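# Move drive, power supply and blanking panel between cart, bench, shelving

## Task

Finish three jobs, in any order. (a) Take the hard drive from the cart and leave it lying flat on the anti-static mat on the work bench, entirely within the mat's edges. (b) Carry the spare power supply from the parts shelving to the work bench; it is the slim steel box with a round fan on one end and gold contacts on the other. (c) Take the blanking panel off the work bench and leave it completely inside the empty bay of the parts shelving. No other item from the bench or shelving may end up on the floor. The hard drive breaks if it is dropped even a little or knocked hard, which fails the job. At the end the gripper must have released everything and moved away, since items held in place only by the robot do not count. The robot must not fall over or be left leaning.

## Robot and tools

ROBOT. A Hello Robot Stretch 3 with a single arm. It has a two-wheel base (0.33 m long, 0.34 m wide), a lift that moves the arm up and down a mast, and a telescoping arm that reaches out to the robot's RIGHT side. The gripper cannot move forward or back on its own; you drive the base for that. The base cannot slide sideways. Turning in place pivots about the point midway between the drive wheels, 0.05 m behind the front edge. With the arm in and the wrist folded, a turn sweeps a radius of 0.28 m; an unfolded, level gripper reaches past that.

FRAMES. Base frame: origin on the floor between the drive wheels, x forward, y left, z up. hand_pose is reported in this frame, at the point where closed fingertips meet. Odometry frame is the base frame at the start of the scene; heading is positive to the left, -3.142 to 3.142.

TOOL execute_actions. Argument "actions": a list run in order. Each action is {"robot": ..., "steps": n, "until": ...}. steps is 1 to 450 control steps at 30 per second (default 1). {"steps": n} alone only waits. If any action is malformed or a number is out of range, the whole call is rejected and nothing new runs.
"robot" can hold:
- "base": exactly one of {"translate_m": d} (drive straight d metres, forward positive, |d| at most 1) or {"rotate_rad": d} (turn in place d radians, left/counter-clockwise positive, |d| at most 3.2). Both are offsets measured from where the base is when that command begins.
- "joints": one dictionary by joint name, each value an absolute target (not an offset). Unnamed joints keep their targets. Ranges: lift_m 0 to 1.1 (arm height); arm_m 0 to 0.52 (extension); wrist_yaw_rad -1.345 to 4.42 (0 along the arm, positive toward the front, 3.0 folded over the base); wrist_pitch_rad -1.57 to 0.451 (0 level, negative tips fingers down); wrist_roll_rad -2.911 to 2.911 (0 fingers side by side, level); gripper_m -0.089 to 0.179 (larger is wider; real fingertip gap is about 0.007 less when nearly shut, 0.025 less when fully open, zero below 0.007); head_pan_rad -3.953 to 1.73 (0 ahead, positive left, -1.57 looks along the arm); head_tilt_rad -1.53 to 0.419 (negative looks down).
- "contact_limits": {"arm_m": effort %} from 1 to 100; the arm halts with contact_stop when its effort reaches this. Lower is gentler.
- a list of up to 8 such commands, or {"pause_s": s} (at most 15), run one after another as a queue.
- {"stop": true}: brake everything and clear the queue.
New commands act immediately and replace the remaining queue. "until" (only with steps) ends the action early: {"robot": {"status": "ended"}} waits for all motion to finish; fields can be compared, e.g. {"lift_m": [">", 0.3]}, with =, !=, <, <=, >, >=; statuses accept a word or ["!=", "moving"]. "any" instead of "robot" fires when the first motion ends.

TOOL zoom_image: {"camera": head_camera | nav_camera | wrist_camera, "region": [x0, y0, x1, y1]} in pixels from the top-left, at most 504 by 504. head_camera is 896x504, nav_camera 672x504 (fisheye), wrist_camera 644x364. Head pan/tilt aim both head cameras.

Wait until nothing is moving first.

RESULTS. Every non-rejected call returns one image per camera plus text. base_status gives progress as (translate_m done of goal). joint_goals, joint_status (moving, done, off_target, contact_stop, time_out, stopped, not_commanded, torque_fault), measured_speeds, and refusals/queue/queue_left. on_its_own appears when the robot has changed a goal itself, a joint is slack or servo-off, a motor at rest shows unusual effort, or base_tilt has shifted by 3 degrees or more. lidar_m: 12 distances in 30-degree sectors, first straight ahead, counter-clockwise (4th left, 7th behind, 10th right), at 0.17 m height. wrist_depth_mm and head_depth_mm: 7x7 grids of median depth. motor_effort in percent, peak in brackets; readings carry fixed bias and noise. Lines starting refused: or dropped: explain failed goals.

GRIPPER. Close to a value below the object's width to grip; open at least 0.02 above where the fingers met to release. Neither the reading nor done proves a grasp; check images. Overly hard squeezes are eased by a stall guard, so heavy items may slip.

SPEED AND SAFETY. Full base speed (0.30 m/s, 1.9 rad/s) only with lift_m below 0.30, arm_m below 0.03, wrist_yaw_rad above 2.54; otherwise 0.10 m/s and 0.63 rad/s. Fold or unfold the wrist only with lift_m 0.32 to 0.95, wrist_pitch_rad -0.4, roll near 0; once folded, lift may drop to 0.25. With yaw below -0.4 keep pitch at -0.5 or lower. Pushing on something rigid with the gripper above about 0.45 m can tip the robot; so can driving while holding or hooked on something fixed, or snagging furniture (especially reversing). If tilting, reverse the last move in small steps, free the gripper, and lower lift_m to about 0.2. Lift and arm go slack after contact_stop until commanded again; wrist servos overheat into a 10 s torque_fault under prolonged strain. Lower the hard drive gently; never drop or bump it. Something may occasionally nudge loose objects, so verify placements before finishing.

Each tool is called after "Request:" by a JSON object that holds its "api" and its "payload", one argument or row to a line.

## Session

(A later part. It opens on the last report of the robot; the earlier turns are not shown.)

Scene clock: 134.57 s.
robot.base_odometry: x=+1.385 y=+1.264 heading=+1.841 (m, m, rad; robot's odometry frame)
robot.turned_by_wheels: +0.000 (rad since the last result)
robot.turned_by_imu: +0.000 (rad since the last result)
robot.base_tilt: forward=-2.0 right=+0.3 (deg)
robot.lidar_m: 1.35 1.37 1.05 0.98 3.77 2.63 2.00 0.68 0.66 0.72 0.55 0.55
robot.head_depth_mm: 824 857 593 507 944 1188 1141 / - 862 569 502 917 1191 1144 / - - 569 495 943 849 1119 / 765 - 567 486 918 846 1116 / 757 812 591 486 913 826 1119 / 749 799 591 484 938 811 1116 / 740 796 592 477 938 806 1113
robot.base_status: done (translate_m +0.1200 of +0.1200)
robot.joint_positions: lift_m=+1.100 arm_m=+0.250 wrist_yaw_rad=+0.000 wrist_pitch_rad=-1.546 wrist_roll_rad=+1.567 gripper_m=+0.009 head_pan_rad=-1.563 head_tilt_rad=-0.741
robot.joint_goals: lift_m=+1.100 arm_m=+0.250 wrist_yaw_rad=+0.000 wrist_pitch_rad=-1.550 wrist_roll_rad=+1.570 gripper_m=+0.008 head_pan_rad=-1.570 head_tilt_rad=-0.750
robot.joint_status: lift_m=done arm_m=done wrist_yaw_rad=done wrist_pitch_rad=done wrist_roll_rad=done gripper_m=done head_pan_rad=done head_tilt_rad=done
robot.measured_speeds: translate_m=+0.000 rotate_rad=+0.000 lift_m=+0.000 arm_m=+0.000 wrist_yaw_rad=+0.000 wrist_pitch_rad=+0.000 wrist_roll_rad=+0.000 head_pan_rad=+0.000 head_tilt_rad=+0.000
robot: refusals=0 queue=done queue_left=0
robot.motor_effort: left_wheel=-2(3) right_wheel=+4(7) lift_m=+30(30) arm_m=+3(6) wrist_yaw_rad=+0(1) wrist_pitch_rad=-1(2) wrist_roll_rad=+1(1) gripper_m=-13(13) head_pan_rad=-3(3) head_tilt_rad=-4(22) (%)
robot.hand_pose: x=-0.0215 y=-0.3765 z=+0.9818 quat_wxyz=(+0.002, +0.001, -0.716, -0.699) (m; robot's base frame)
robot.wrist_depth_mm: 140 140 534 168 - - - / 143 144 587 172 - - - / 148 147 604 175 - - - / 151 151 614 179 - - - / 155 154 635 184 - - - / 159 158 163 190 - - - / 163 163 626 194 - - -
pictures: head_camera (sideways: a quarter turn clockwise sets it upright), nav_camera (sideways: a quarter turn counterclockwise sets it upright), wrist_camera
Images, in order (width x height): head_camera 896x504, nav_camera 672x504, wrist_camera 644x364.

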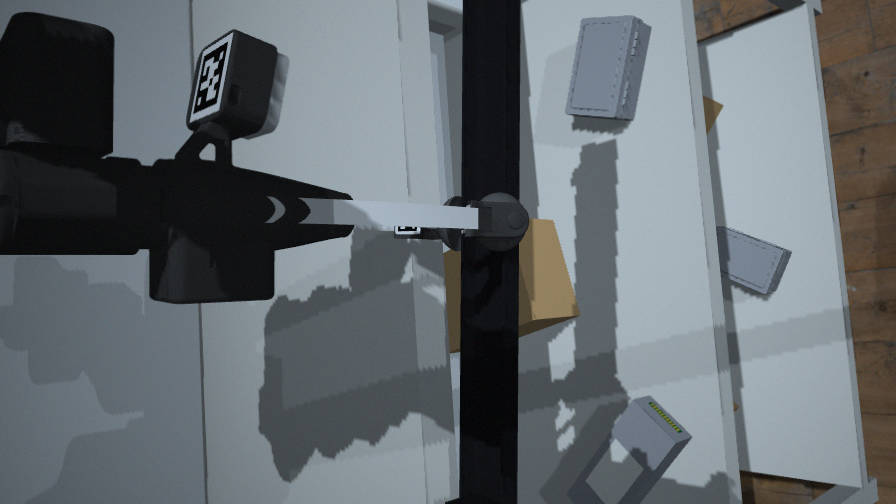

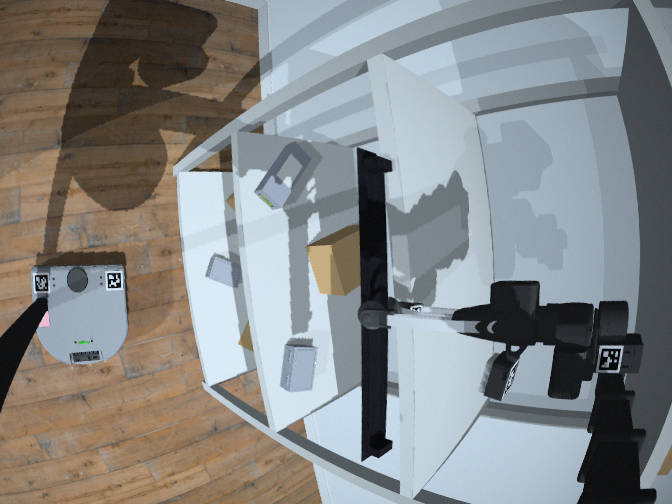

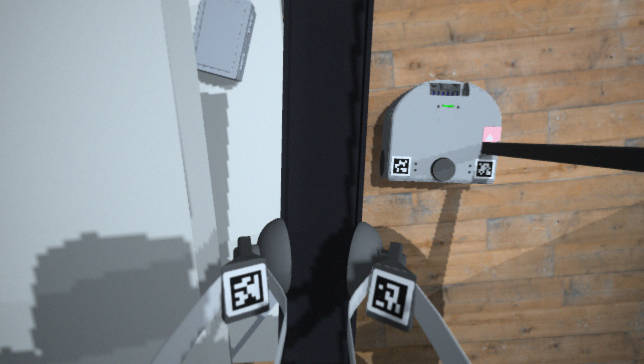

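Request:
{"api": "execute_actions", "payload": {
  "actions": [
    {"robot":[{"joints":{"arm_m":0.0}},{"joints":{"wrist_pitch_rad":-0.6}}],"steps":450,"until":{"robot":{"status":"ended"}}},
    {"robot":{"joints":{"arm_m":0.2,"head_tilt_rad":-0.45}},"steps":450,"until":{"robot":{"status":"ended"}}}
  ]
}}

Scene clock: 141.80 s.
robot.base_odometry: x=+1.385 y=+1.264 heading=+1.841 (m, m, rad; robot's odometry frame)
robot.turned_by_wheels: +0.000 (rad since the last result)
robot.turned_by_imu: -0.001 (rad since the last result)
robot.base_tilt: forward=-2.1 right=+0.3 (deg)
robot.lidar_m: 1.35 1.37 1.05 0.98 3.76 2.63 1.99 0.68 0.65 0.72 0.55 0.55
robot.head_depth_mm: 719 881 - 626 542 985 748 / 672 - - 561 517 991 778 / 768 - - 565 518 982 798 / 760 816 875 563 518 872 799 / 749 806 876 628 517 887 797 / 740 795 861 627 518 953 796 / 730 785 848 662 516 955 755
robot.base_status: done (translate_m +0.1200 of +0.1200)
robot.joint_positions: lift_m=+1.100 arm_m=+0.200 wrist_yaw_rad=+0.000 wrist_pitch_rad=-0.625 wrist_roll_rad=+1.567 gripper_m=+0.009 head_pan_rad=-1.563 head_tilt_rad=-0.458
robot.joint_goals: lift_m=+1.100 arm_m=+0.200 wrist_yaw_rad=+0.000 wrist_pitch_rad=-0.600 wrist_roll_rad=+1.570 gripper_m=+0.008 head_pan_rad=-1.570 head_tilt_rad=-0.450
robot.joint_status: lift_m=done arm_m=done wrist_yaw_rad=done wrist_pitch_rad=done wrist_roll_rad=done gripper_m=done head_pan_rad=done head_tilt_rad=done
robot.measured_speeds: translate_m=+0.000 rotate_rad=+0.000 lift_m=+0.000 arm_m=+0.000 wrist_yaw_rad=+0.000 wrist_pitch_rad=+0.000 wrist_roll_rad=+0.000 head_pan_rad=+0.000 head_tilt_rad=+0.000
robot: refusals=0 queue=done queue_left=0
robot.motor_effort: left_wheel=-2(2) right_wheel=+4(3) lift_m=+30(30) arm_m=+3(3) wrist_yaw_rad=+0(1) wrist_pitch_rad=+12(15) wrist_roll_rad=+1(1) gripper_m=-14(14) head_pan_rad=-2(3) head_tilt_rad=+3(24) (%)
robot.hand_pose: x=-0.0215 y=-0.5382 z=+1.0689 quat_wxyz=(+0.002, +0.001, -0.951, -0.308) (m; robot's base frame)
robot.wrist_depth_mm: 408 463 446 168 188 154 130 / 405 455 455 172 198 155 132 / 405 461 471 175 200 157 135 / 404 460 474 180 204 158 136 / 406 465 502 184 198 159 137 / 404 465 513 189 191 160 138 / 405 459 474 194 217 161 139
pictures: head_camera (sideways: a quarter turn clockwise sets it upright), nav_camera (sideways: a quarter turn counterclockwise sets it upright), wrist_camera
Images, in order (width x height): head_camera 896x504, nav_camera 672x504, wrist_camera 644x364.

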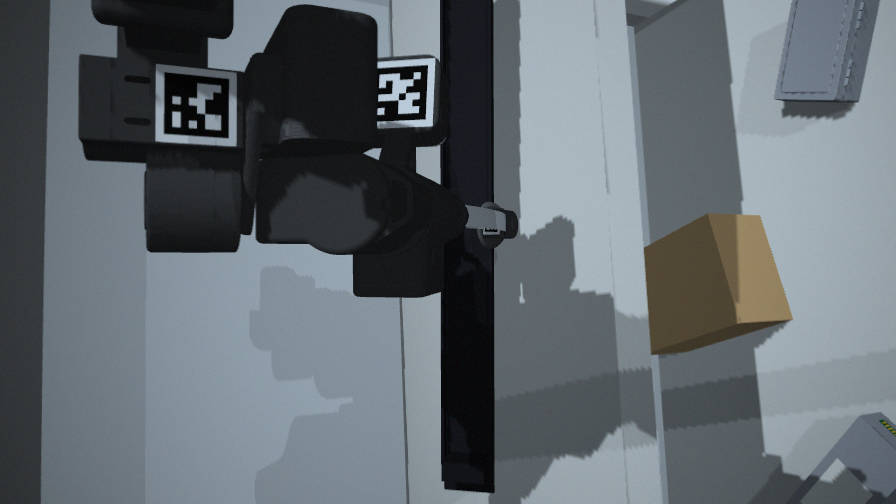

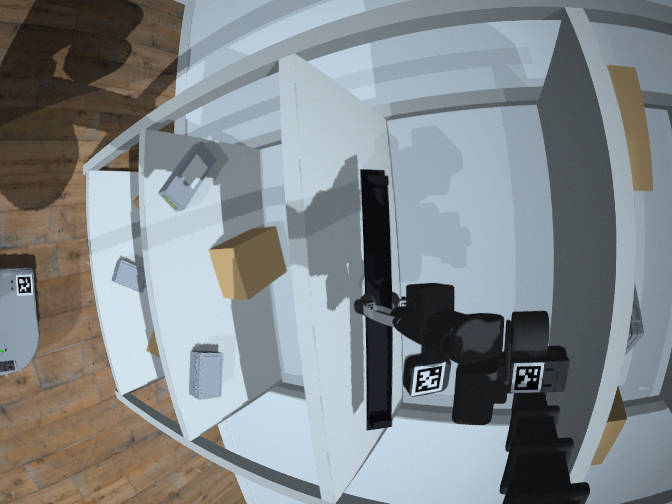

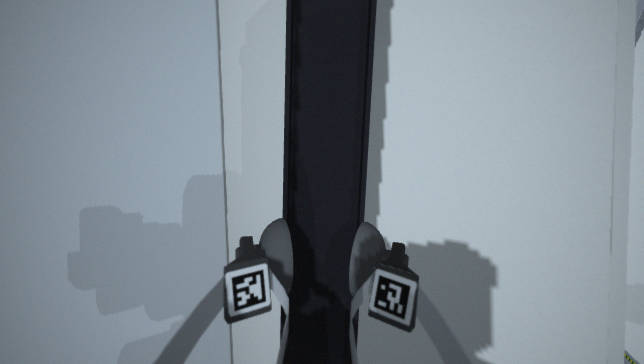

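Request:
{"api": "execute_actions", "payload": {
  "actions": [
    {"robot":[{"joints":{"arm_m":0.24}},{"joints":{"lift_m":1.03}}],"steps":450,"until":{"robot":{"status":"ended"}}},
    {"robot":{"joints":{"gripper_m":0.12}},"steps":45}
  ]
}}

Scene clock: 145.33 s.
robot.base_odometry: x=+1.385 y=+1.264 heading=+1.841 (m, m, rad; robot's odometry frame)
robot.turned_by_wheels: +0.000 (rad since the last result)
robot.turned_by_imu: +0.000 (rad since the last result)
robot.base_tilt: forward=-2.0 right=+0.3 (deg)
robot.lidar_m: 1.35 1.37 1.05 0.98 3.76 2.63 1.99 0.68 0.66 0.72 0.55 0.55
robot.head_depth_mm: 788 844 - 747 543 985 746 / 779 826 - 655 519 985 773 / 768 822 - 656 518 985 795 / 759 819 891 657 519 872 796 / 748 809 874 745 518 886 795 / 739 795 861 744 518 950 801 / 729 786 848 745 517 950 754
robot.base_status: done (translate_m +0.1200 of +0.1200)
robot.joint_positions: lift_m=+1.056 arm_m=+0.240 wrist_yaw_rad=+0.000 wrist_pitch_rad=-0.488 wrist_roll_rad=+1.567 gripper_m=+0.120 head_pan_rad=-1.563 head_tilt_rad=-0.458
robot.joint_goals: lift_m=+1.056 arm_m=+0.240 wrist_yaw_rad=+0.000 wrist_pitch_rad=-0.600 wrist_roll_rad=+1.570 gripper_m=+0.120 head_pan_rad=-1.570 head_tilt_rad=-0.450
robot.joint_status: lift_m=contact_stop arm_m=done wrist_yaw_rad=done wrist_pitch_rad=done wrist_roll_rad=done gripper_m=moving head_pan_rad=done head_tilt_rad=done
robot.measured_speeds: translate_m=+0.000 rotate_rad=+0.000 lift_m=+0.007 arm_m=+0.000 wrist_yaw_rad=+0.000 wrist_pitch_rad=+0.000 wrist_roll_rad=+0.000 head_pan_rad=+0.000 head_tilt_rad=+0.000
robot: refusals=0 queue=running queue_left=0
robot.on_its_own: lift_m is slack since a contact_stop, until your next command for it (your +1.030 is given up)
robot.motor_effort: left_wheel=-1(2) right_wheel=+2(4) lift_m=+21(31) arm_m=+2(4) wrist_yaw_rad=+0(0) wrist_pitch_rad=-55(57) wrist_roll_rad=+1(1) gripper_m=+15(96) head_pan_rad=-3(3) head_tilt_rad=+3(4) (%)
robot.hand_pose: x=-0.0214 y=-0.5997 z=+1.0536 quat_wxyz=(+0.002, +0.000, -0.970, -0.242) (m; robot's base frame)
robot.wrist_depth_mm: 374 412 462 279 172 134 107 / 370 409 461 282 174 135 107 / 372 414 461 282 178 136 108 / 372 412 459 288 184 136 108 / 373 419 467 294 185 137 109 / 376 399 472 295 217 138 109 / 371 427 465 299 189 133 110
pictures: head_camera (sideways: a quarter turn clockwise sets it upright), nav_camera (sideways: a quarter turn counterclockwise sets it upright), wrist_camera
Images, in order (width x height): head_camera 896x504, nav_camera 672x504, wrist_camera 644x364.

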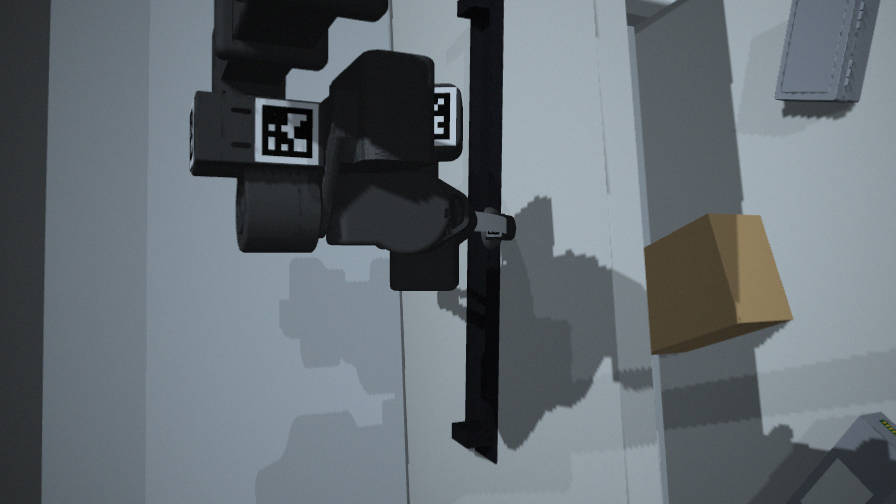

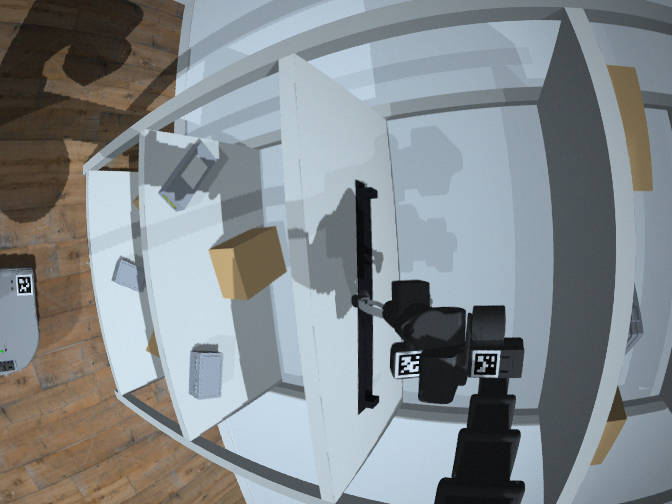

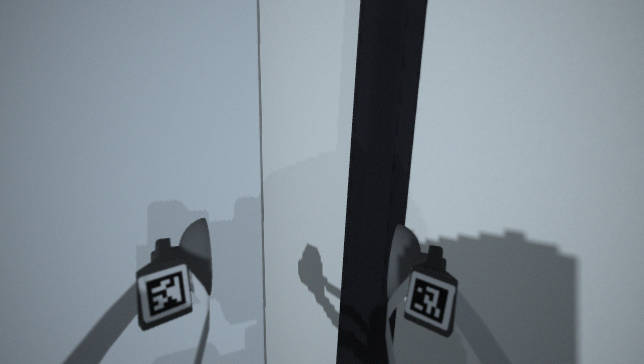

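Request:
{"api": "execute_actions", "payload": {
  "actions": [
    {"robot":[{"joints":{"lift_m":1.065,"wrist_pitch_rad":-0.6}},{"joints":{"arm_m":0.16}}],"steps":450,"until":{"robot":{"status":"ended"}}}
  ]
}}

Scene clock: 146.17 s.
robot.base_odometry: x=+1.385 y=+1.264 heading=+1.841 (m, m, rad; robot's odometry frame)
robot.turned_by_wheels: +0.000 (rad since the last result)
robot.turned_by_imu: +0.000 (rad since the last result)
robot.base_tilt: forward=-2.0 right=+0.3 (deg)
robot.lidar_m: 1.35 1.37 1.05 0.98 3.77 2.62 2.00 0.68 0.65 0.72 0.55 0.55
robot.head_depth_mm: 789 842 946 744 543 985 746 / 779 821 - 657 519 985 777 / 767 819 - 656 520 985 796 / 761 816 892 658 519 870 794 / 753 807 876 746 516 888 798 / 740 798 863 745 519 951 796 / 729 788 850 744 517 953 754
robot.base_status: done (translate_m +0.1200 of +0.1200)
robot.joint_positions: lift_m=+1.065 arm_m=+0.240 wrist_yaw_rad=+0.000 wrist_pitch_rad=-0.514 wrist_roll_rad=+1.567 gripper_m=+0.120 head_pan_rad=-1.563 head_tilt_rad=-0.458
robot.joint_goals: lift_m=+1.065 arm_m=+0.240 wrist_yaw_rad=+0.000 wrist_pitch_rad=-0.600 wrist_roll_rad=+1.570 gripper_m=+0.120 head_pan_rad=-1.570 head_tilt_rad=-0.450
robot.joint_status: lift_m=done arm_m=done wrist_yaw_rad=done wrist_pitch_rad=off_target wrist_roll_rad=done gripper_m=done head_pan_rad=done head_tilt_rad=done
robot.measured_speeds: translate_m=+0.000 rotate_rad=+0.000 lift_m=+0.000 arm_m=+0.000 wrist_yaw_rad=+0.000 wrist_pitch_rad=+0.000 wrist_roll_rad=+0.000 head_pan_rad=+0.000 head_tilt_rad=+0.000
robot: refusals=0 queue=dropped queue_left=0
robot.on_its_own: wrist_pitch_rad is at rest, and its effort (-42) is outside its rest range (-20 to +32)
robot.motor_effort: left_wheel=-2(1) right_wheel=+2(2) lift_m=+22(24) arm_m=+2(2) wrist_yaw_rad=+1(1) wrist_pitch_rad=-42(56) wrist_roll_rad=+1(1) gripper_m=+11(17) head_pan_rad=-3(3) head_tilt_rad=+3(3) (%)
robot.hand_pose: x=-0.0214 y=-0.5960 z=+1.0568 quat_wxyz=(+0.002, +0.000, -0.967, -0.254) (m; robot's base frame)
robot.wrist_depth_mm: 368 412 459 279 175 138 111 / 370 413 458 278 178 139 112 / 370 417 452 285 185 140 112 / 371 409 456 287 188 141 112 / 371 419 480 289 192 141 113 / 373 404 478 294 205 142 114 / 369 423 471 300 194 139 114
pictures: head_camera (sideways: a quarter turn clockwise sets it upright), nav_camera (sideways: a quarter turn counterclockwise sets it upright), wrist_camera
dropped: robot: command 0 of its queue: wrist_pitch_rad: off_target
Images, in order (width x height): head_camera 896x504, nav_camera 672x504, wrist_camera 644x364.

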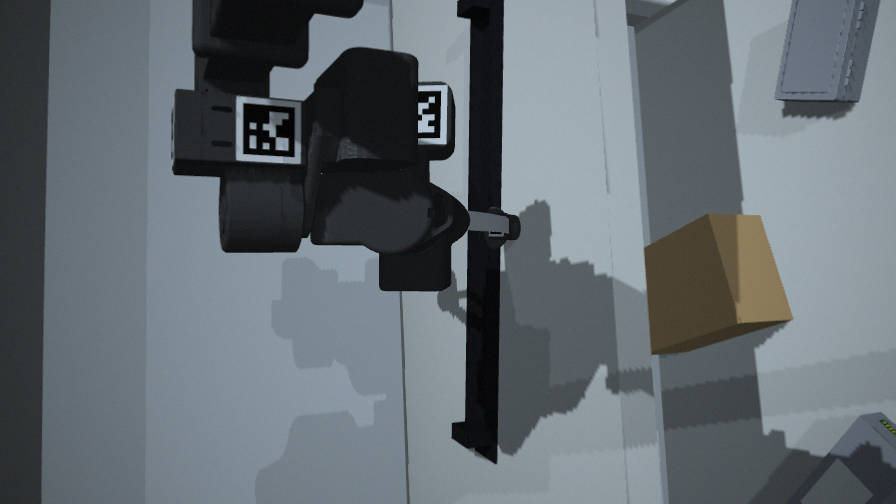

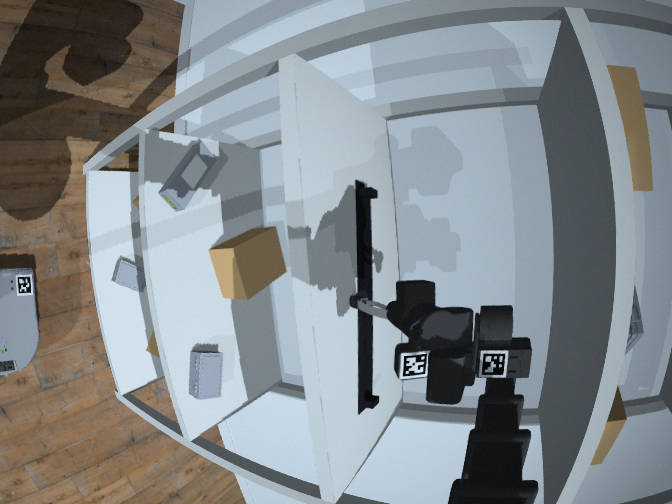

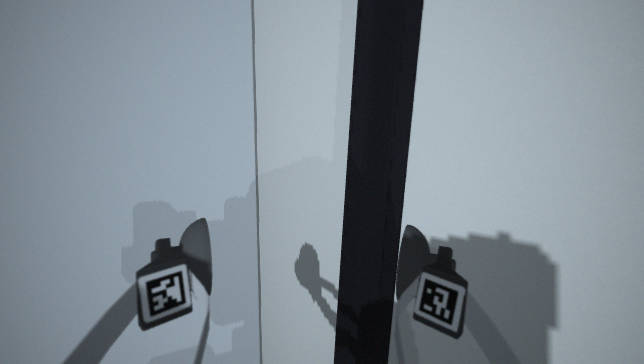

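Request:
{"api": "execute_actions", "payload": {
  "actions": [
    {"robot":{"joints":{"lift_m":1.1,"wrist_pitch_rad":-0.5}},"steps":100,"until":{"robot":{"status":"ended"}}},
    {"robot":{"joints":{"arm_m":0.0}},"steps":300,"until":{"robot":{"status":"ended"}}}
  ]
}}

Scene clock: 150.17 s.
robot.base_odometry: x=+1.385 y=+1.264 heading=+1.841 (m, m, rad; robot's odometry frame)
robot.turned_by_wheels: +0.000 (rad since the last result)
robot.turned_by_imu: -0.001 (rad since the last result)
robot.base_tilt: forward=-2.1 right=+0.3 (deg)
robot.lidar_m: 1.36 1.37 1.05 0.98 3.78 2.62 2.00 0.68 0.66 0.72 0.55 0.55
robot.head_depth_mm: 753 - - - - - - / 750 - - - - - - / 768 - - - - - - / 762 819 882 744 - - 797 / 751 812 875 745 569 836 798 / 739 799 863 745 516 954 796 / 732 790 850 749 519 954 753
robot.base_status: done (translate_m +0.1200 of +0.1200)
robot.joint_positions: lift_m=+1.100 arm_m=+0.003 wrist_yaw_rad=+0.000 wrist_pitch_rad=-0.512 wrist_roll_rad=+1.567 gripper_m=+0.120 head_pan_rad=-1.563 head_tilt_rad=-0.458
robot.joint_goals: lift_m=+1.100 arm_m=+0.000 wrist_yaw_rad=+0.000 wrist_pitch_rad=-0.500 wrist_roll_rad=+1.570 gripper_m=+0.120 head_pan_rad=-1.570 head_tilt_rad=-0.450
robot.joint_status: lift_m=done arm_m=done wrist_yaw_rad=done wrist_pitch_rad=done wrist_roll_rad=done gripper_m=done head_pan_rad=done head_tilt_rad=done
robot.measured_speeds: translate_m=+0.000 rotate_rad=+0.000 lift_m=+0.000 arm_m=+0.000 wrist_yaw_rad=+0.000 wrist_pitch_rad=+0.000 wrist_roll_rad=+0.000 head_pan_rad=+0.000 head_tilt_rad=+0.000
robot: refusals=0 queue=done queue_left=0
robot.motor_effort: left_wheel=-1(1) right_wheel=+2(2) lift_m=+29(31) arm_m=-2(3) wrist_yaw_rad=+1(1) wrist_pitch_rad=+6(42) wrist_roll_rad=+1(1) gripper_m=-1(11) head_pan_rad=-3(3) head_tilt_rad=+3(3) (%)
robot.hand_pose: x=-0.0214 y=-0.3589 z=+1.0917 quat_wxyz=(+0.002, +0.000, -0.967, -0.254) (m; robot's base frame)
robot.wrist_depth_mm: 556 633 666 343 778 589 555 / 552 623 672 341 769 586 546 / 561 630 676 355 772 644 564 / 561 634 675 357 686 645 566 / 558 634 662 360 702 648 564 / 556 609 671 364 841 600 819 / 570 634 686 369 844 630 818
pictures: head_camera (sideways: a quarter turn clockwise sets it upright), nav_camera (sideways: a quarter turn counterclockwise sets it upright), wrist_camera
Images, in order (width x height): head_camera 896x504, nav_camera 672x504, wrist_camera 644x364.

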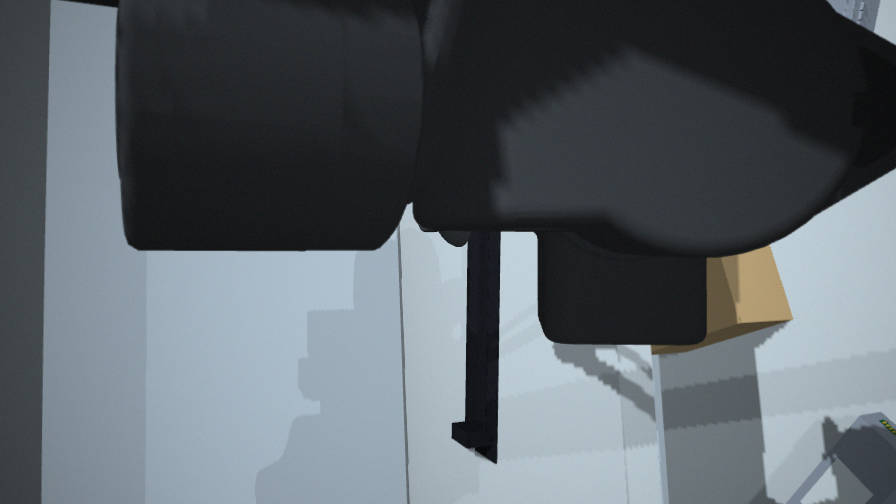

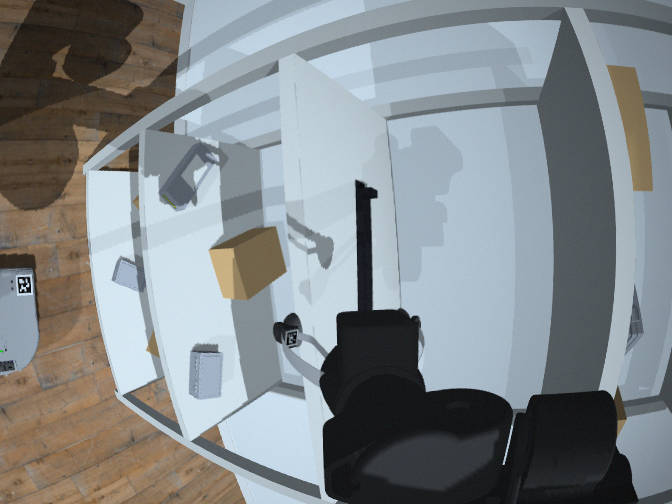

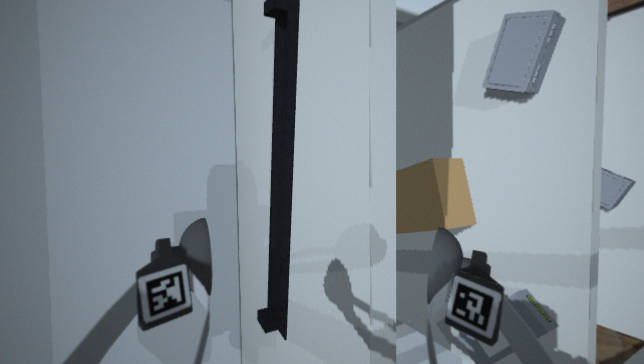

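Request:
{"api": "execute_actions", "payload": {
  "actions": [
    {"robot":[{"joints":{"wrist_pitch_rad":-1.55,"gripper_m":0.15},"base":{"translate_m":0.25}},{"joints":{"lift_m":0.8,"head_tilt_rad":-0.95}},{"joints":{"arm_m":0.3}}],"steps":450,"until":{"robot":{"status":"ended"}}}
  ]
}}

Scene clock: 160.50 s.
robot.base_odometry: x=+1.318 y=+1.505 heading=+1.840 (m, m, rad; robot's odometry frame)
robot.turned_by_wheels: +0.000 (rad since the last result)
robot.turned_by_imu: +0.002 (rad since the last result)
robot.base_tilt: forward=-3.6 right=-2.0 (deg)
robot.lidar_m: 1.11 1.12 1.08 0.99 3.70 2.87 2.57 0.85 0.97 0.84 0.42 1.14
robot.head_depth_mm: 772 574 1115 - - - - / 777 596 - 940 1258 1244 1134 / 781 600 - 941 895 1235 1160 / 776 582 1093 - 884 1230 1151 / 765 583 1090 988 903 1218 1118 / 755 583 511 998 890 1262 1123 / 772 822 505 1287 1456 1268 1124
robot.base_status: done (translate_m +0.2500 of +0.2500)
robot.joint_positions: lift_m=+0.799 arm_m=+0.278 wrist_yaw_rad=+0.010 wrist_pitch_rad=-1.552 wrist_roll_rad=+1.567 gripper_m=+0.150 head_pan_rad=-1.564 head_tilt_rad=-0.941
robot.joint_goals: lift_m=+0.800 arm_m=+0.278 wrist_yaw_rad=+0.000 wrist_pitch_rad=-1.550 wrist_roll_rad=+1.570 gripper_m=+0.150 head_pan_rad=-1.570 head_tilt_rad=-0.950
robot.joint_status: lift_m=done arm_m=contact_stop wrist_yaw_rad=done wrist_pitch_rad=done wrist_roll_rad=done gripper_m=done head_pan_rad=done head_tilt_rad=done
robot.measured_speeds: translate_m=+0.001 rotate_rad=-0.003 lift_m=+0.026 arm_m=-0.010 wrist_yaw_rad=-0.170 wrist_pitch_rad=+0.048 wrist_roll_rad=+0.000 head_pan_rad=+0.000 head_tilt_rad=-0.048
robot: refusals=0 queue=dropped queue_left=0
robot.on_its_own: arm_m is slack since a contact_stop, until your next command for it (your +0.300 is given up)
robot.motor_effort: left_wheel=-8(10) right_wheel=+1(6) lift_m=+37(52) arm_m=+6(22) wrist_yaw_rad=-7(18) wrist_pitch_rad=+0(7) wrist_roll_rad=+1(1) gripper_m=-1(82) head_pan_rad=-3(3) head_tilt_rad=-4(30) (%)
robot.hand_pose: x=-0.0217 y=-0.4032 z=+0.6812 quat_wxyz=(+0.005, +0.005, -0.714, -0.701) (m; robot's base frame)
robot.wrist_depth_mm: 296 315 310 809 826 793 788 / 324 324 318 845 848 - 811 / 337 336 329 859 859 - 822 / 347 340 332 882 889 - 855 / 358 350 313 825 916 867 888 / 368 - 352 947 941 - 902 / 383 375 369 959 959 983 903
pictures: head_camera (sideways: a quarter turn clockwise sets it upright), nav_camera (sideways: a quarter turn counterclockwise sets it upright), wrist_camera
Images, in order (width x height): head_camera 896x504, nav_camera 672x504, wrist_camera 644x364.

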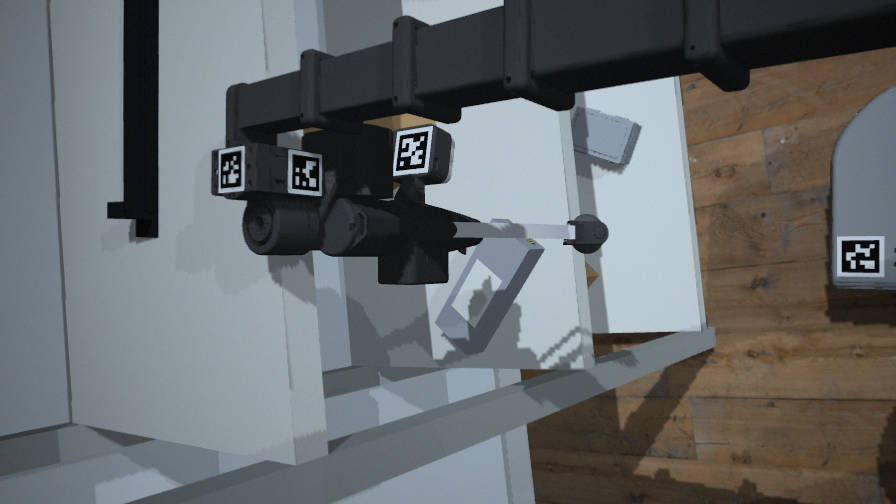

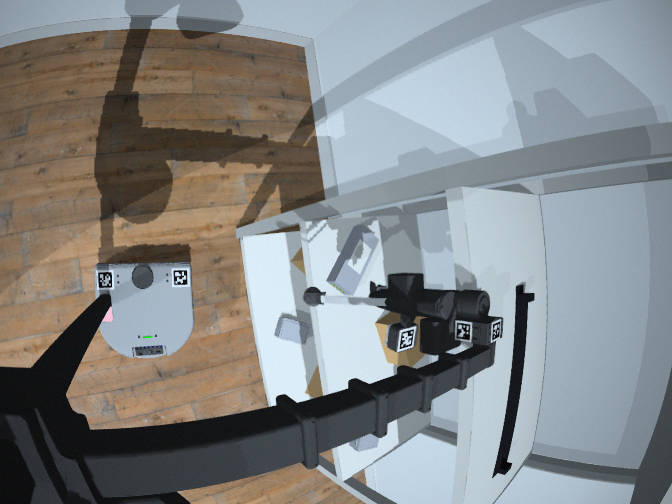

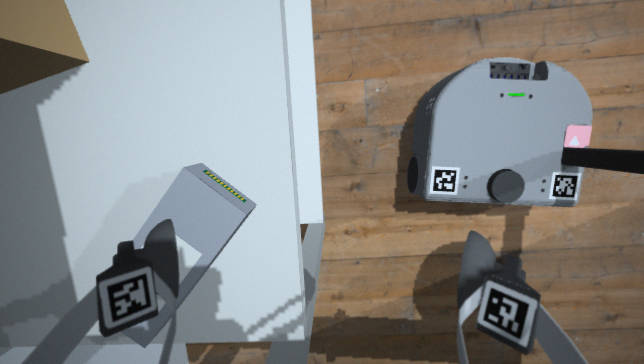

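Request:
{"api": "execute_actions", "payload": {
  "actions": [
    {"robot":[{"joints":{"arm_m":0.24}},{"joints":{"lift_m":0.73,"wrist_roll_rad":2.1,"wrist_yaw_rad":0}},{"joints":{"arm_m":0.41},"contact_limits":{"arm_m":15}}],"steps":450,"until":{"robot":{"status":"ended"}}}
  ]
}}

Scene clock: 165.67 s.
robot.base_odometry: x=+1.318 y=+1.505 heading=+1.841 (m, m, rad; robot's odometry frame)
robot.turned_by_wheels: +0.000 (rad since the last result)
robot.turned_by_imu: -0.078 (rad since the last result)
robot.base_tilt: forward=-2.1 right=+0.3 (deg)
robot.lidar_m: 1.12 1.12 1.12 1.00 1.00 2.99 2.24 0.84 0.81 0.60 0.42 1.07
robot.head_depth_mm: 690 533 1070 952 1273 - - / 685 531 487 - 1257 1226 1128 / 687 530 471 927 1225 1216 1147 / 685 529 467 945 869 1212 1145 / 682 527 468 949 849 1200 1111 / 683 527 466 988 834 1204 1100 / 680 526 458 586 1374 1234 1105
robot.base_status: done (translate_m +0.2500 of +0.2500)
robot.joint_positions: lift_m=+0.730 arm_m=+0.410 wrist_yaw_rad=+0.001 wrist_pitch_rad=-1.543 wrist_roll_rad=+2.093 gripper_m=+0.150 head_pan_rad=-1.564 head_tilt_rad=-0.941
robot.joint_goals: lift_m=+0.730 arm_m=+0.410 wrist_yaw_rad=+0.000 wrist_pitch_rad=-1.550 wrist_roll_rad=+2.100 gripper_m=+0.150 head_pan_rad=-1.570 head_tilt_rad=-0.950
robot.joint_status: lift_m=done arm_m=done wrist_yaw_rad=done wrist_pitch_rad=done wrist_roll_rad=done gripper_m=done head_pan_rad=done head_tilt_rad=done
robot.measured_speeds: translate_m=+0.000 rotate_rad=+0.000 lift_m=+0.000 arm_m=+0.000 wrist_yaw_rad=+0.000 wrist_pitch_rad=+0.000 wrist_roll_rad=+0.000 head_pan_rad=+0.000 head_tilt_rad=+0.000
robot: refusals=0 queue=done queue_left=0
robot.motor_effort: left_wheel=+1(14) right_wheel=-1(6) lift_m=+24(32) arm_m=+3(10) wrist_yaw_rad=-1(12) wrist_pitch_rad=-4(4) wrist_roll_rad=+3(2) gripper_m=-1(0) head_pan_rad=-3(3) head_tilt_rad=-3(4) (%)
robot.contact_limits: arm_m 15 (drawing in: default 15, maximum 24; extending or still: default 22, maximum 35)
robot.hand_pose: x=-0.0215 y=-0.5374 z=+0.6120 quat_wxyz=(-0.184, -0.180, -0.693, -0.674) (m; robot's base frame)
robot.wrist_depth_mm: 224 225 222 222 731 - - / 230 230 227 226 735 - 752 / 218 233 233 235 233 760 784 / 174 237 240 238 239 786 782 / 167 240 245 244 205 243 819 / 204 - 254 250 207 248 831 / 239 260 261 257 213 257 857
pictures: head_camera (sideways: a quarter turn clockwise sets it upright), nav_camera (sideways: a quarter turn counterclockwise sets it upright), wrist_camera
Images, in order (width x height): head_camera 896x504, nav_camera 672x504, wrist_camera 644x364.

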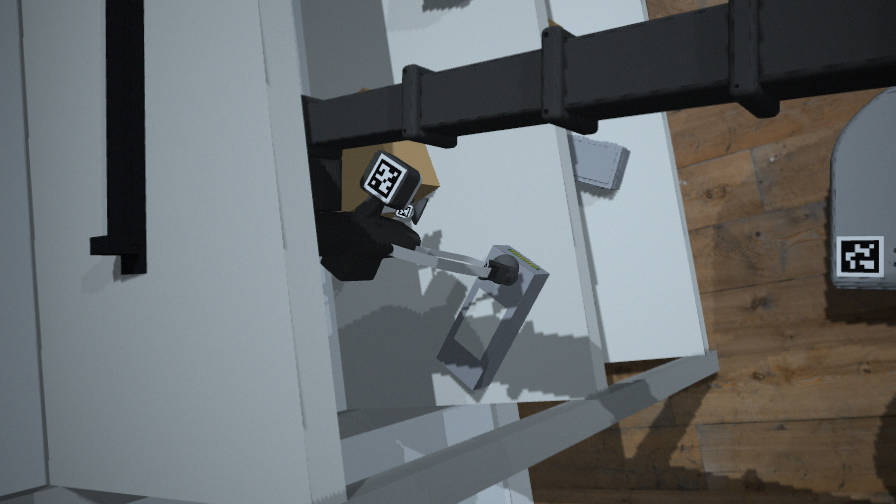

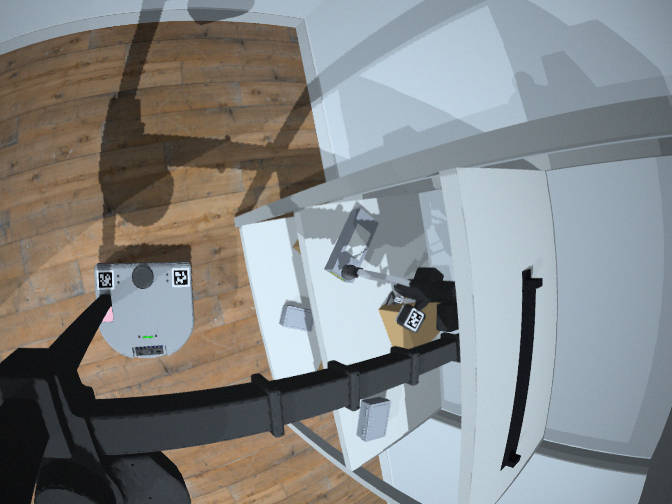

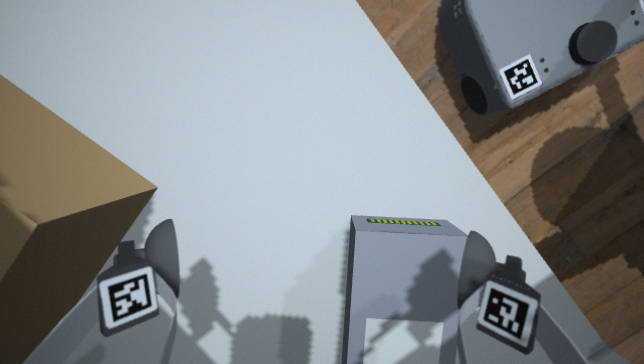

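Request:
{"api": "execute_actions", "payload": {
  "actions": [
    {"robot":[{"base":{"translate_m":0.088},"joints":{"arm_m":0.394}},{"joints":{"lift_m":0.69}}],"steps":450,"until":{"robot":{"status":"ended"}}}
  ]
}}

Scene clock: 168.97 s.
robot.base_odometry: x=+1.295 y=+1.590 heading=+1.841 (m, m, rad; robot's odometry frame)
robot.turned_by_wheels: +0.000 (rad since the last result)
robot.turned_by_imu: +0.000 (rad since the last result)
robot.base_tilt: forward=-2.1 right=+0.3 (deg)
robot.lidar_m: 1.03 1.04 1.14 1.02 1.02 3.11 2.32 0.91 0.86 0.39 0.39 1.05
robot.head_depth_mm: 693 531 927 949 1252 1246 - / 688 530 471 - - 1225 - / 686 530 467 924 869 1219 1143 / 684 528 460 879 839 1208 1142 / 684 528 462 947 833 1197 1107 / 682 510 447 572 1375 1243 1103 / 309 369 1007 1258 1395 1237 1103
robot.base_status: done (translate_m +0.0880 of +0.0880)
robot.joint_positions: lift_m=+0.690 arm_m=+0.394 wrist_yaw_rad=+0.001 wrist_pitch_rad=-1.543 wrist_roll_rad=+2.093 gripper_m=+0.150 head_pan_rad=-1.564 head_tilt_rad=-0.941
robot.joint_goals: lift_m=+0.690 arm_m=+0.394 wrist_yaw_rad=+0.000 wrist_pitch_rad=-1.550 wrist_roll_rad=+2.100 gripper_m=+0.150 head_pan_rad=-1.570 head_tilt_rad=-0.950
robot.joint_status: lift_m=done arm_m=done wrist_yaw_rad=done wrist_pitch_rad=done wrist_roll_rad=done gripper_m=done head_pan_rad=done head_tilt_rad=done
robot.measured_speeds: translate_m=+0.000 rotate_rad=+0.000 lift_m=+0.000 arm_m=+0.000 wrist_yaw_rad=+0.000 wrist_pitch_rad=+0.000 wrist_roll_rad=+0.000 head_pan_rad=+0.000 head_tilt_rad=+0.000
robot: refusals=0 queue=done queue_left=0
robot.motor_effort: left_wheel=+2(3) right_wheel=-1(4) lift_m=+24(25) arm_m=-2(6) wrist_yaw_rad=+0(1) wrist_pitch_rad=-4(3) wrist_roll_rad=+3(3) gripper_m=-1(1) head_pan_rad=-2(2) head_tilt_rad=-3(4) (%)
robot.hand_pose: x=-0.0215 y=-0.5222 z=+0.5720 quat_wxyz=(-0.184, -0.180, -0.693, -0.674) (m; robot's base frame)
robot.wrist_depth_mm: 186 185 184 184 437 - - / 190 190 190 188 189 - 715 / 196 195 193 153 190 711 727 / 200 199 198 157 195 199 763 / 207 203 201 160 201 201 769 / 212 - 209 164 206 205 782 / 216 215 213 168 212 509 174
pictures: head_camera (sideways: a quarter turn clockwise sets it upright), nav_camera (sideways: a quarter turn counterclockwise sets it upright), wrist_camera
Images, in order (width x height): head_camera 896x504, nav_camera 672x504, wrist_camera 644x364.

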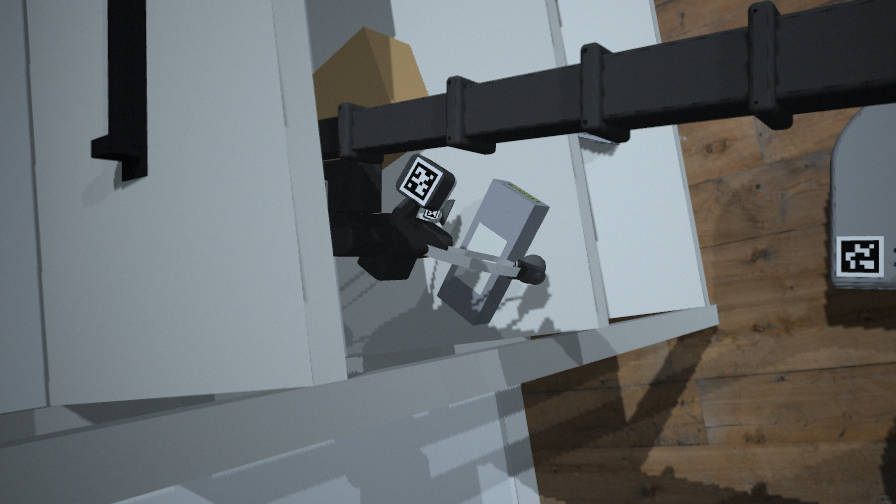

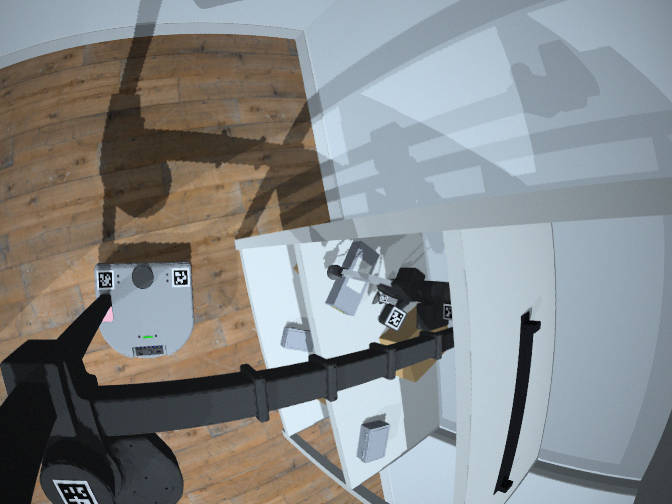

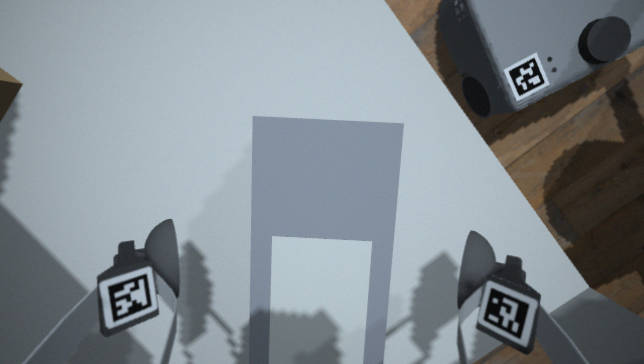

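Request:
{"api": "execute_actions", "payload": {
  "actions": [
    {"robot":[{"base":{"translate_m":0.017},"joints":{"arm_m":0.404}},{"joints":{"lift_m":0.662}},{"joints":{"gripper_m":0.05}},{"pause_s":1},{"joints":{"lift_m":0.72}},{"pause_s":0.5}],"steps":450,"until":{"robot":{"status":"ended"}}}
  ]
}}

Scene clock: 171.50 s.
robot.base_odometry: x=+1.290 y=+1.606 heading=+1.841 (m, m, rad; robot's odometry frame)
robot.turned_by_wheels: +0.000 (rad since the last result)
robot.turned_by_imu: +0.000 (rad since the last result)
robot.base_tilt: forward=-2.1 right=+0.3 (deg)
robot.lidar_m: 1.02 1.02 1.14 1.02 1.02 3.12 2.33 0.92 0.87 0.38 0.39 1.04
robot.head_depth_mm: 689 532 914 952 1258 1233 1120 / 689 531 475 920 - - - / 685 529 463 927 853 1212 1145 / 686 528 459 879 845 1205 1142 / 684 527 458 908 829 1196 1113 / 607 377 444 1240 1421 1236 1112 / 313 835 1017 1252 1401 1233 1105
robot.base_status: done (translate_m +0.0170 of +0.0170)
robot.joint_positions: lift_m=+0.663 arm_m=+0.404 wrist_yaw_rad=+0.001 wrist_pitch_rad=-1.548 wrist_roll_rad=+2.093 gripper_m=+0.150 head_pan_rad=-1.564 head_tilt_rad=-0.941
robot.joint_goals: lift_m=+0.662 arm_m=+0.404 wrist_yaw_rad=+0.000 wrist_pitch_rad=-1.550 wrist_roll_rad=+2.100 gripper_m=+0.150 head_pan_rad=-1.570 head_tilt_rad=-0.950
robot.joint_status: lift_m=contact_stop arm_m=done wrist_yaw_rad=done wrist_pitch_rad=done wrist_roll_rad=done gripper_m=done head_pan_rad=done head_tilt_rad=done
robot.measured_speeds: translate_m=+0.000 rotate_rad=+0.000 lift_m=+0.003 arm_m=+0.000 wrist_yaw_rad=+0.000 wrist_pitch_rad=+0.000 wrist_roll_rad=+0.000 head_pan_rad=+0.000 head_tilt_rad=+0.000
robot: refusals=0 queue=dropped queue_left=0
robot.on_its_own: lift_m is slack since a contact_stop, until your next command for it
robot.motor_effort: left_wheel=+1(5) right_wheel=+0(4) lift_m=+23(24) arm_m=+3(3) wrist_yaw_rad=-2(1) wrist_pitch_rad=-1(3) wrist_roll_rad=+3(3) gripper_m=-2(1) head_pan_rad=-2(3) head_tilt_rad=-4(4) (%)
robot.hand_pose: x=-0.0215 y=-0.5300 z=+0.5446 quat_wxyz=(-0.184, -0.181, -0.691, -0.676) (m; robot's base frame)
robot.wrist_depth_mm: 159 159 159 157 158 - - / 163 163 162 124 160 162 680 / 168 167 165 126 127 166 709 / 172 171 169 129 168 168 725 / 177 175 173 132 172 174 175 / 180 - 178 136 178 - 176 / 186 187 184 139 182 183 165
pictures: head_camera (sideways: a quarter turn clockwise sets it upright), nav_camera (sideways: a quarter turn counterclockwise sets it upright), wrist_camera
dropped: robot: command 1 of its queue: lift_m: contact_stop
Images, in order (width x height): head_camera 896x504, nav_camera 672x504, wrist_camera 644x364.

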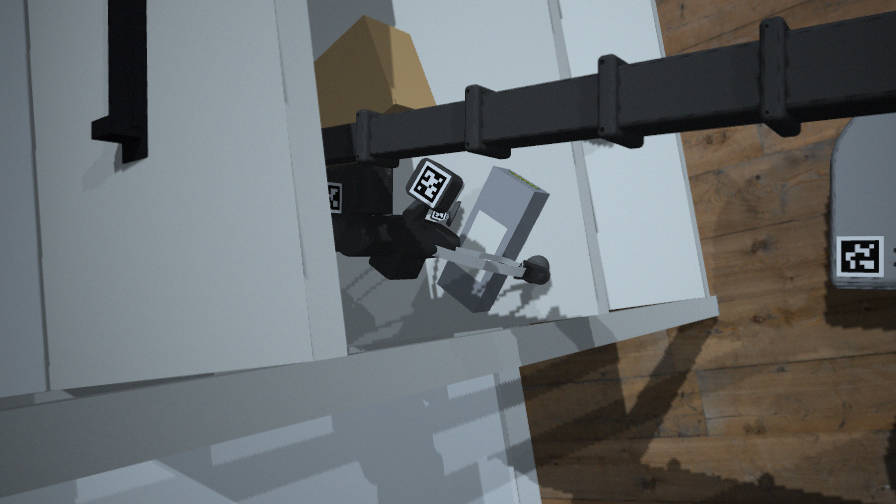

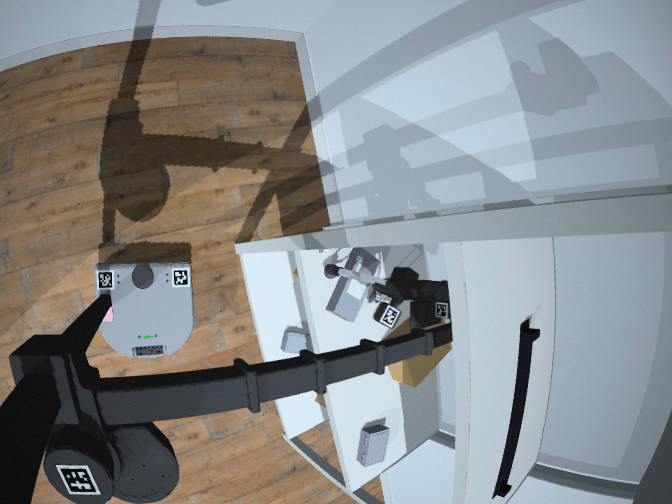

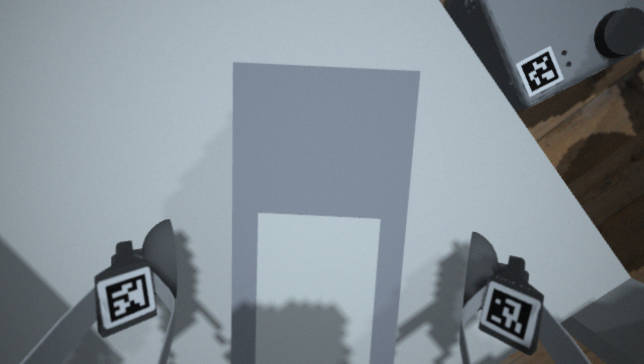

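Contact at the shelf; closing with the lift slack, then lifting.

Request:
{"api": "execute_actions", "payload": {
  "actions": [
    {"robot":{"joints":{"gripper_m":0.07}},"steps":40},
    {"robot":{"joints":{"gripper_m":0.048}},"steps":50},
    {"robot":[{"joints":{"lift_m":0.73}},{"pause_s":0.7}],"steps":300,"until":{"robot":{"status":"ended"}}}
  ]
}}

Scene clock: 176.60 s.
robot.base_odometry: x=+1.290 y=+1.606 heading=+1.841 (m, m, rad; robot's odometry frame)
robot.turned_by_wheels: +0.000 (rad since the last result)
robot.turned_by_imu: -0.001 (rad since the last result)
robot.base_tilt: forward=-2.1 right=+0.3 (deg)
robot.lidar_m: 1.02 1.02 1.14 1.02 1.02 3.11 2.33 0.92 0.87 0.38 0.39 1.04
robot.head_depth_mm: 692 531 913 949 870 - - / 687 529 469 - 1222 1227 1134 / 685 529 468 907 870 1213 1146 / 685 528 455 821 851 1207 1141 / 682 525 458 885 828 1204 1111 / 605 376 443 1225 1403 1245 1105 / 313 827 1015 1252 1411 1243 1105
robot.base_status: done (translate_m +0.0170 of +0.0170)
robot.joint_positions: lift_m=+0.730 arm_m=+0.404 wrist_yaw_rad=+0.001 wrist_pitch_rad=-1.539 wrist_roll_rad=+2.094 gripper_m=+0.049 head_pan_rad=-1.564 head_tilt_rad=-0.941
robot.joint_goals: lift_m=+0.730 arm_m=+0.404 wrist_yaw_rad=+0.000 wrist_pitch_rad=-1.550 wrist_roll_rad=+2.100 gripper_m=+0.048 head_pan_rad=-1.570 head_tilt_rad=-0.950
robot.joint_status: lift_m=done arm_m=done wrist_yaw_rad=done wrist_pitch_rad=done wrist_roll_rad=done gripper_m=done head_pan_rad=done head_tilt_rad=done
robot.measured_speeds: translate_m=+0.000 rotate_rad=+0.000 lift_m=+0.000 arm_m=+0.000 wrist_yaw_rad=+0.000 wrist_pitch_rad=+0.000 wrist_roll_rad=+0.000 head_pan_rad=+0.000 head_tilt_rad=+0.000
robot: refusals=0 queue=done queue_left=0
robot.motor_effort: left_wheel=+2(1) right_wheel=-1(2) lift_m=+35(36) arm_m=+3(3) wrist_yaw_rad=-2(1) wrist_pitch_rad=-5(6) wrist_roll_rad=+3(3) gripper_m=-15(92) head_pan_rad=-2(3) head_tilt_rad=-4(3) (%)
robot.hand_pose: x=-0.0215 y=-0.5323 z=+0.6115 quat_wxyz=(-0.185, -0.180, -0.694, -0.673) (m; robot's base frame)
robot.wrist_depth_mm: 223 222 221 222 742 - - / 228 229 226 130 223 - 754 / 235 235 231 131 227 777 750 / 240 242 235 135 234 236 797 / 246 248 140 138 190 241 806 / 256 252 142 142 142 246 190 / 261 262 257 146 255 870 175
pictures: head_camera (sideways: a quarter turn clockwise sets it upright), nav_camera (sideways: a quarter turn counterclockwise sets it upright), wrist_camera
Images, in order (width x height): head_camera 896x504, nav_camera 672x504, wrist_camera 644x364.

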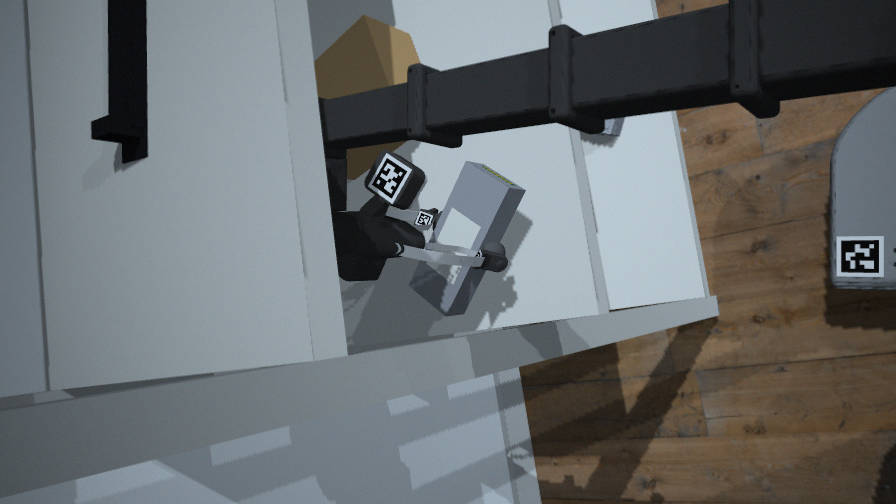

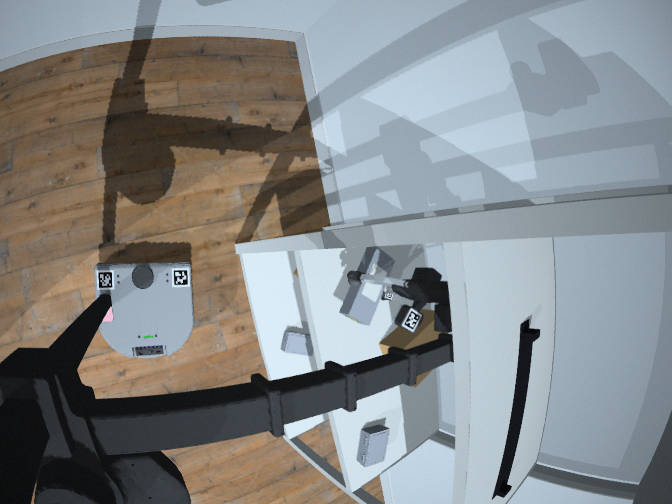

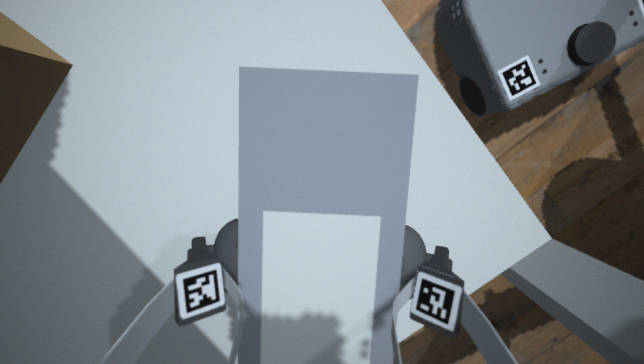

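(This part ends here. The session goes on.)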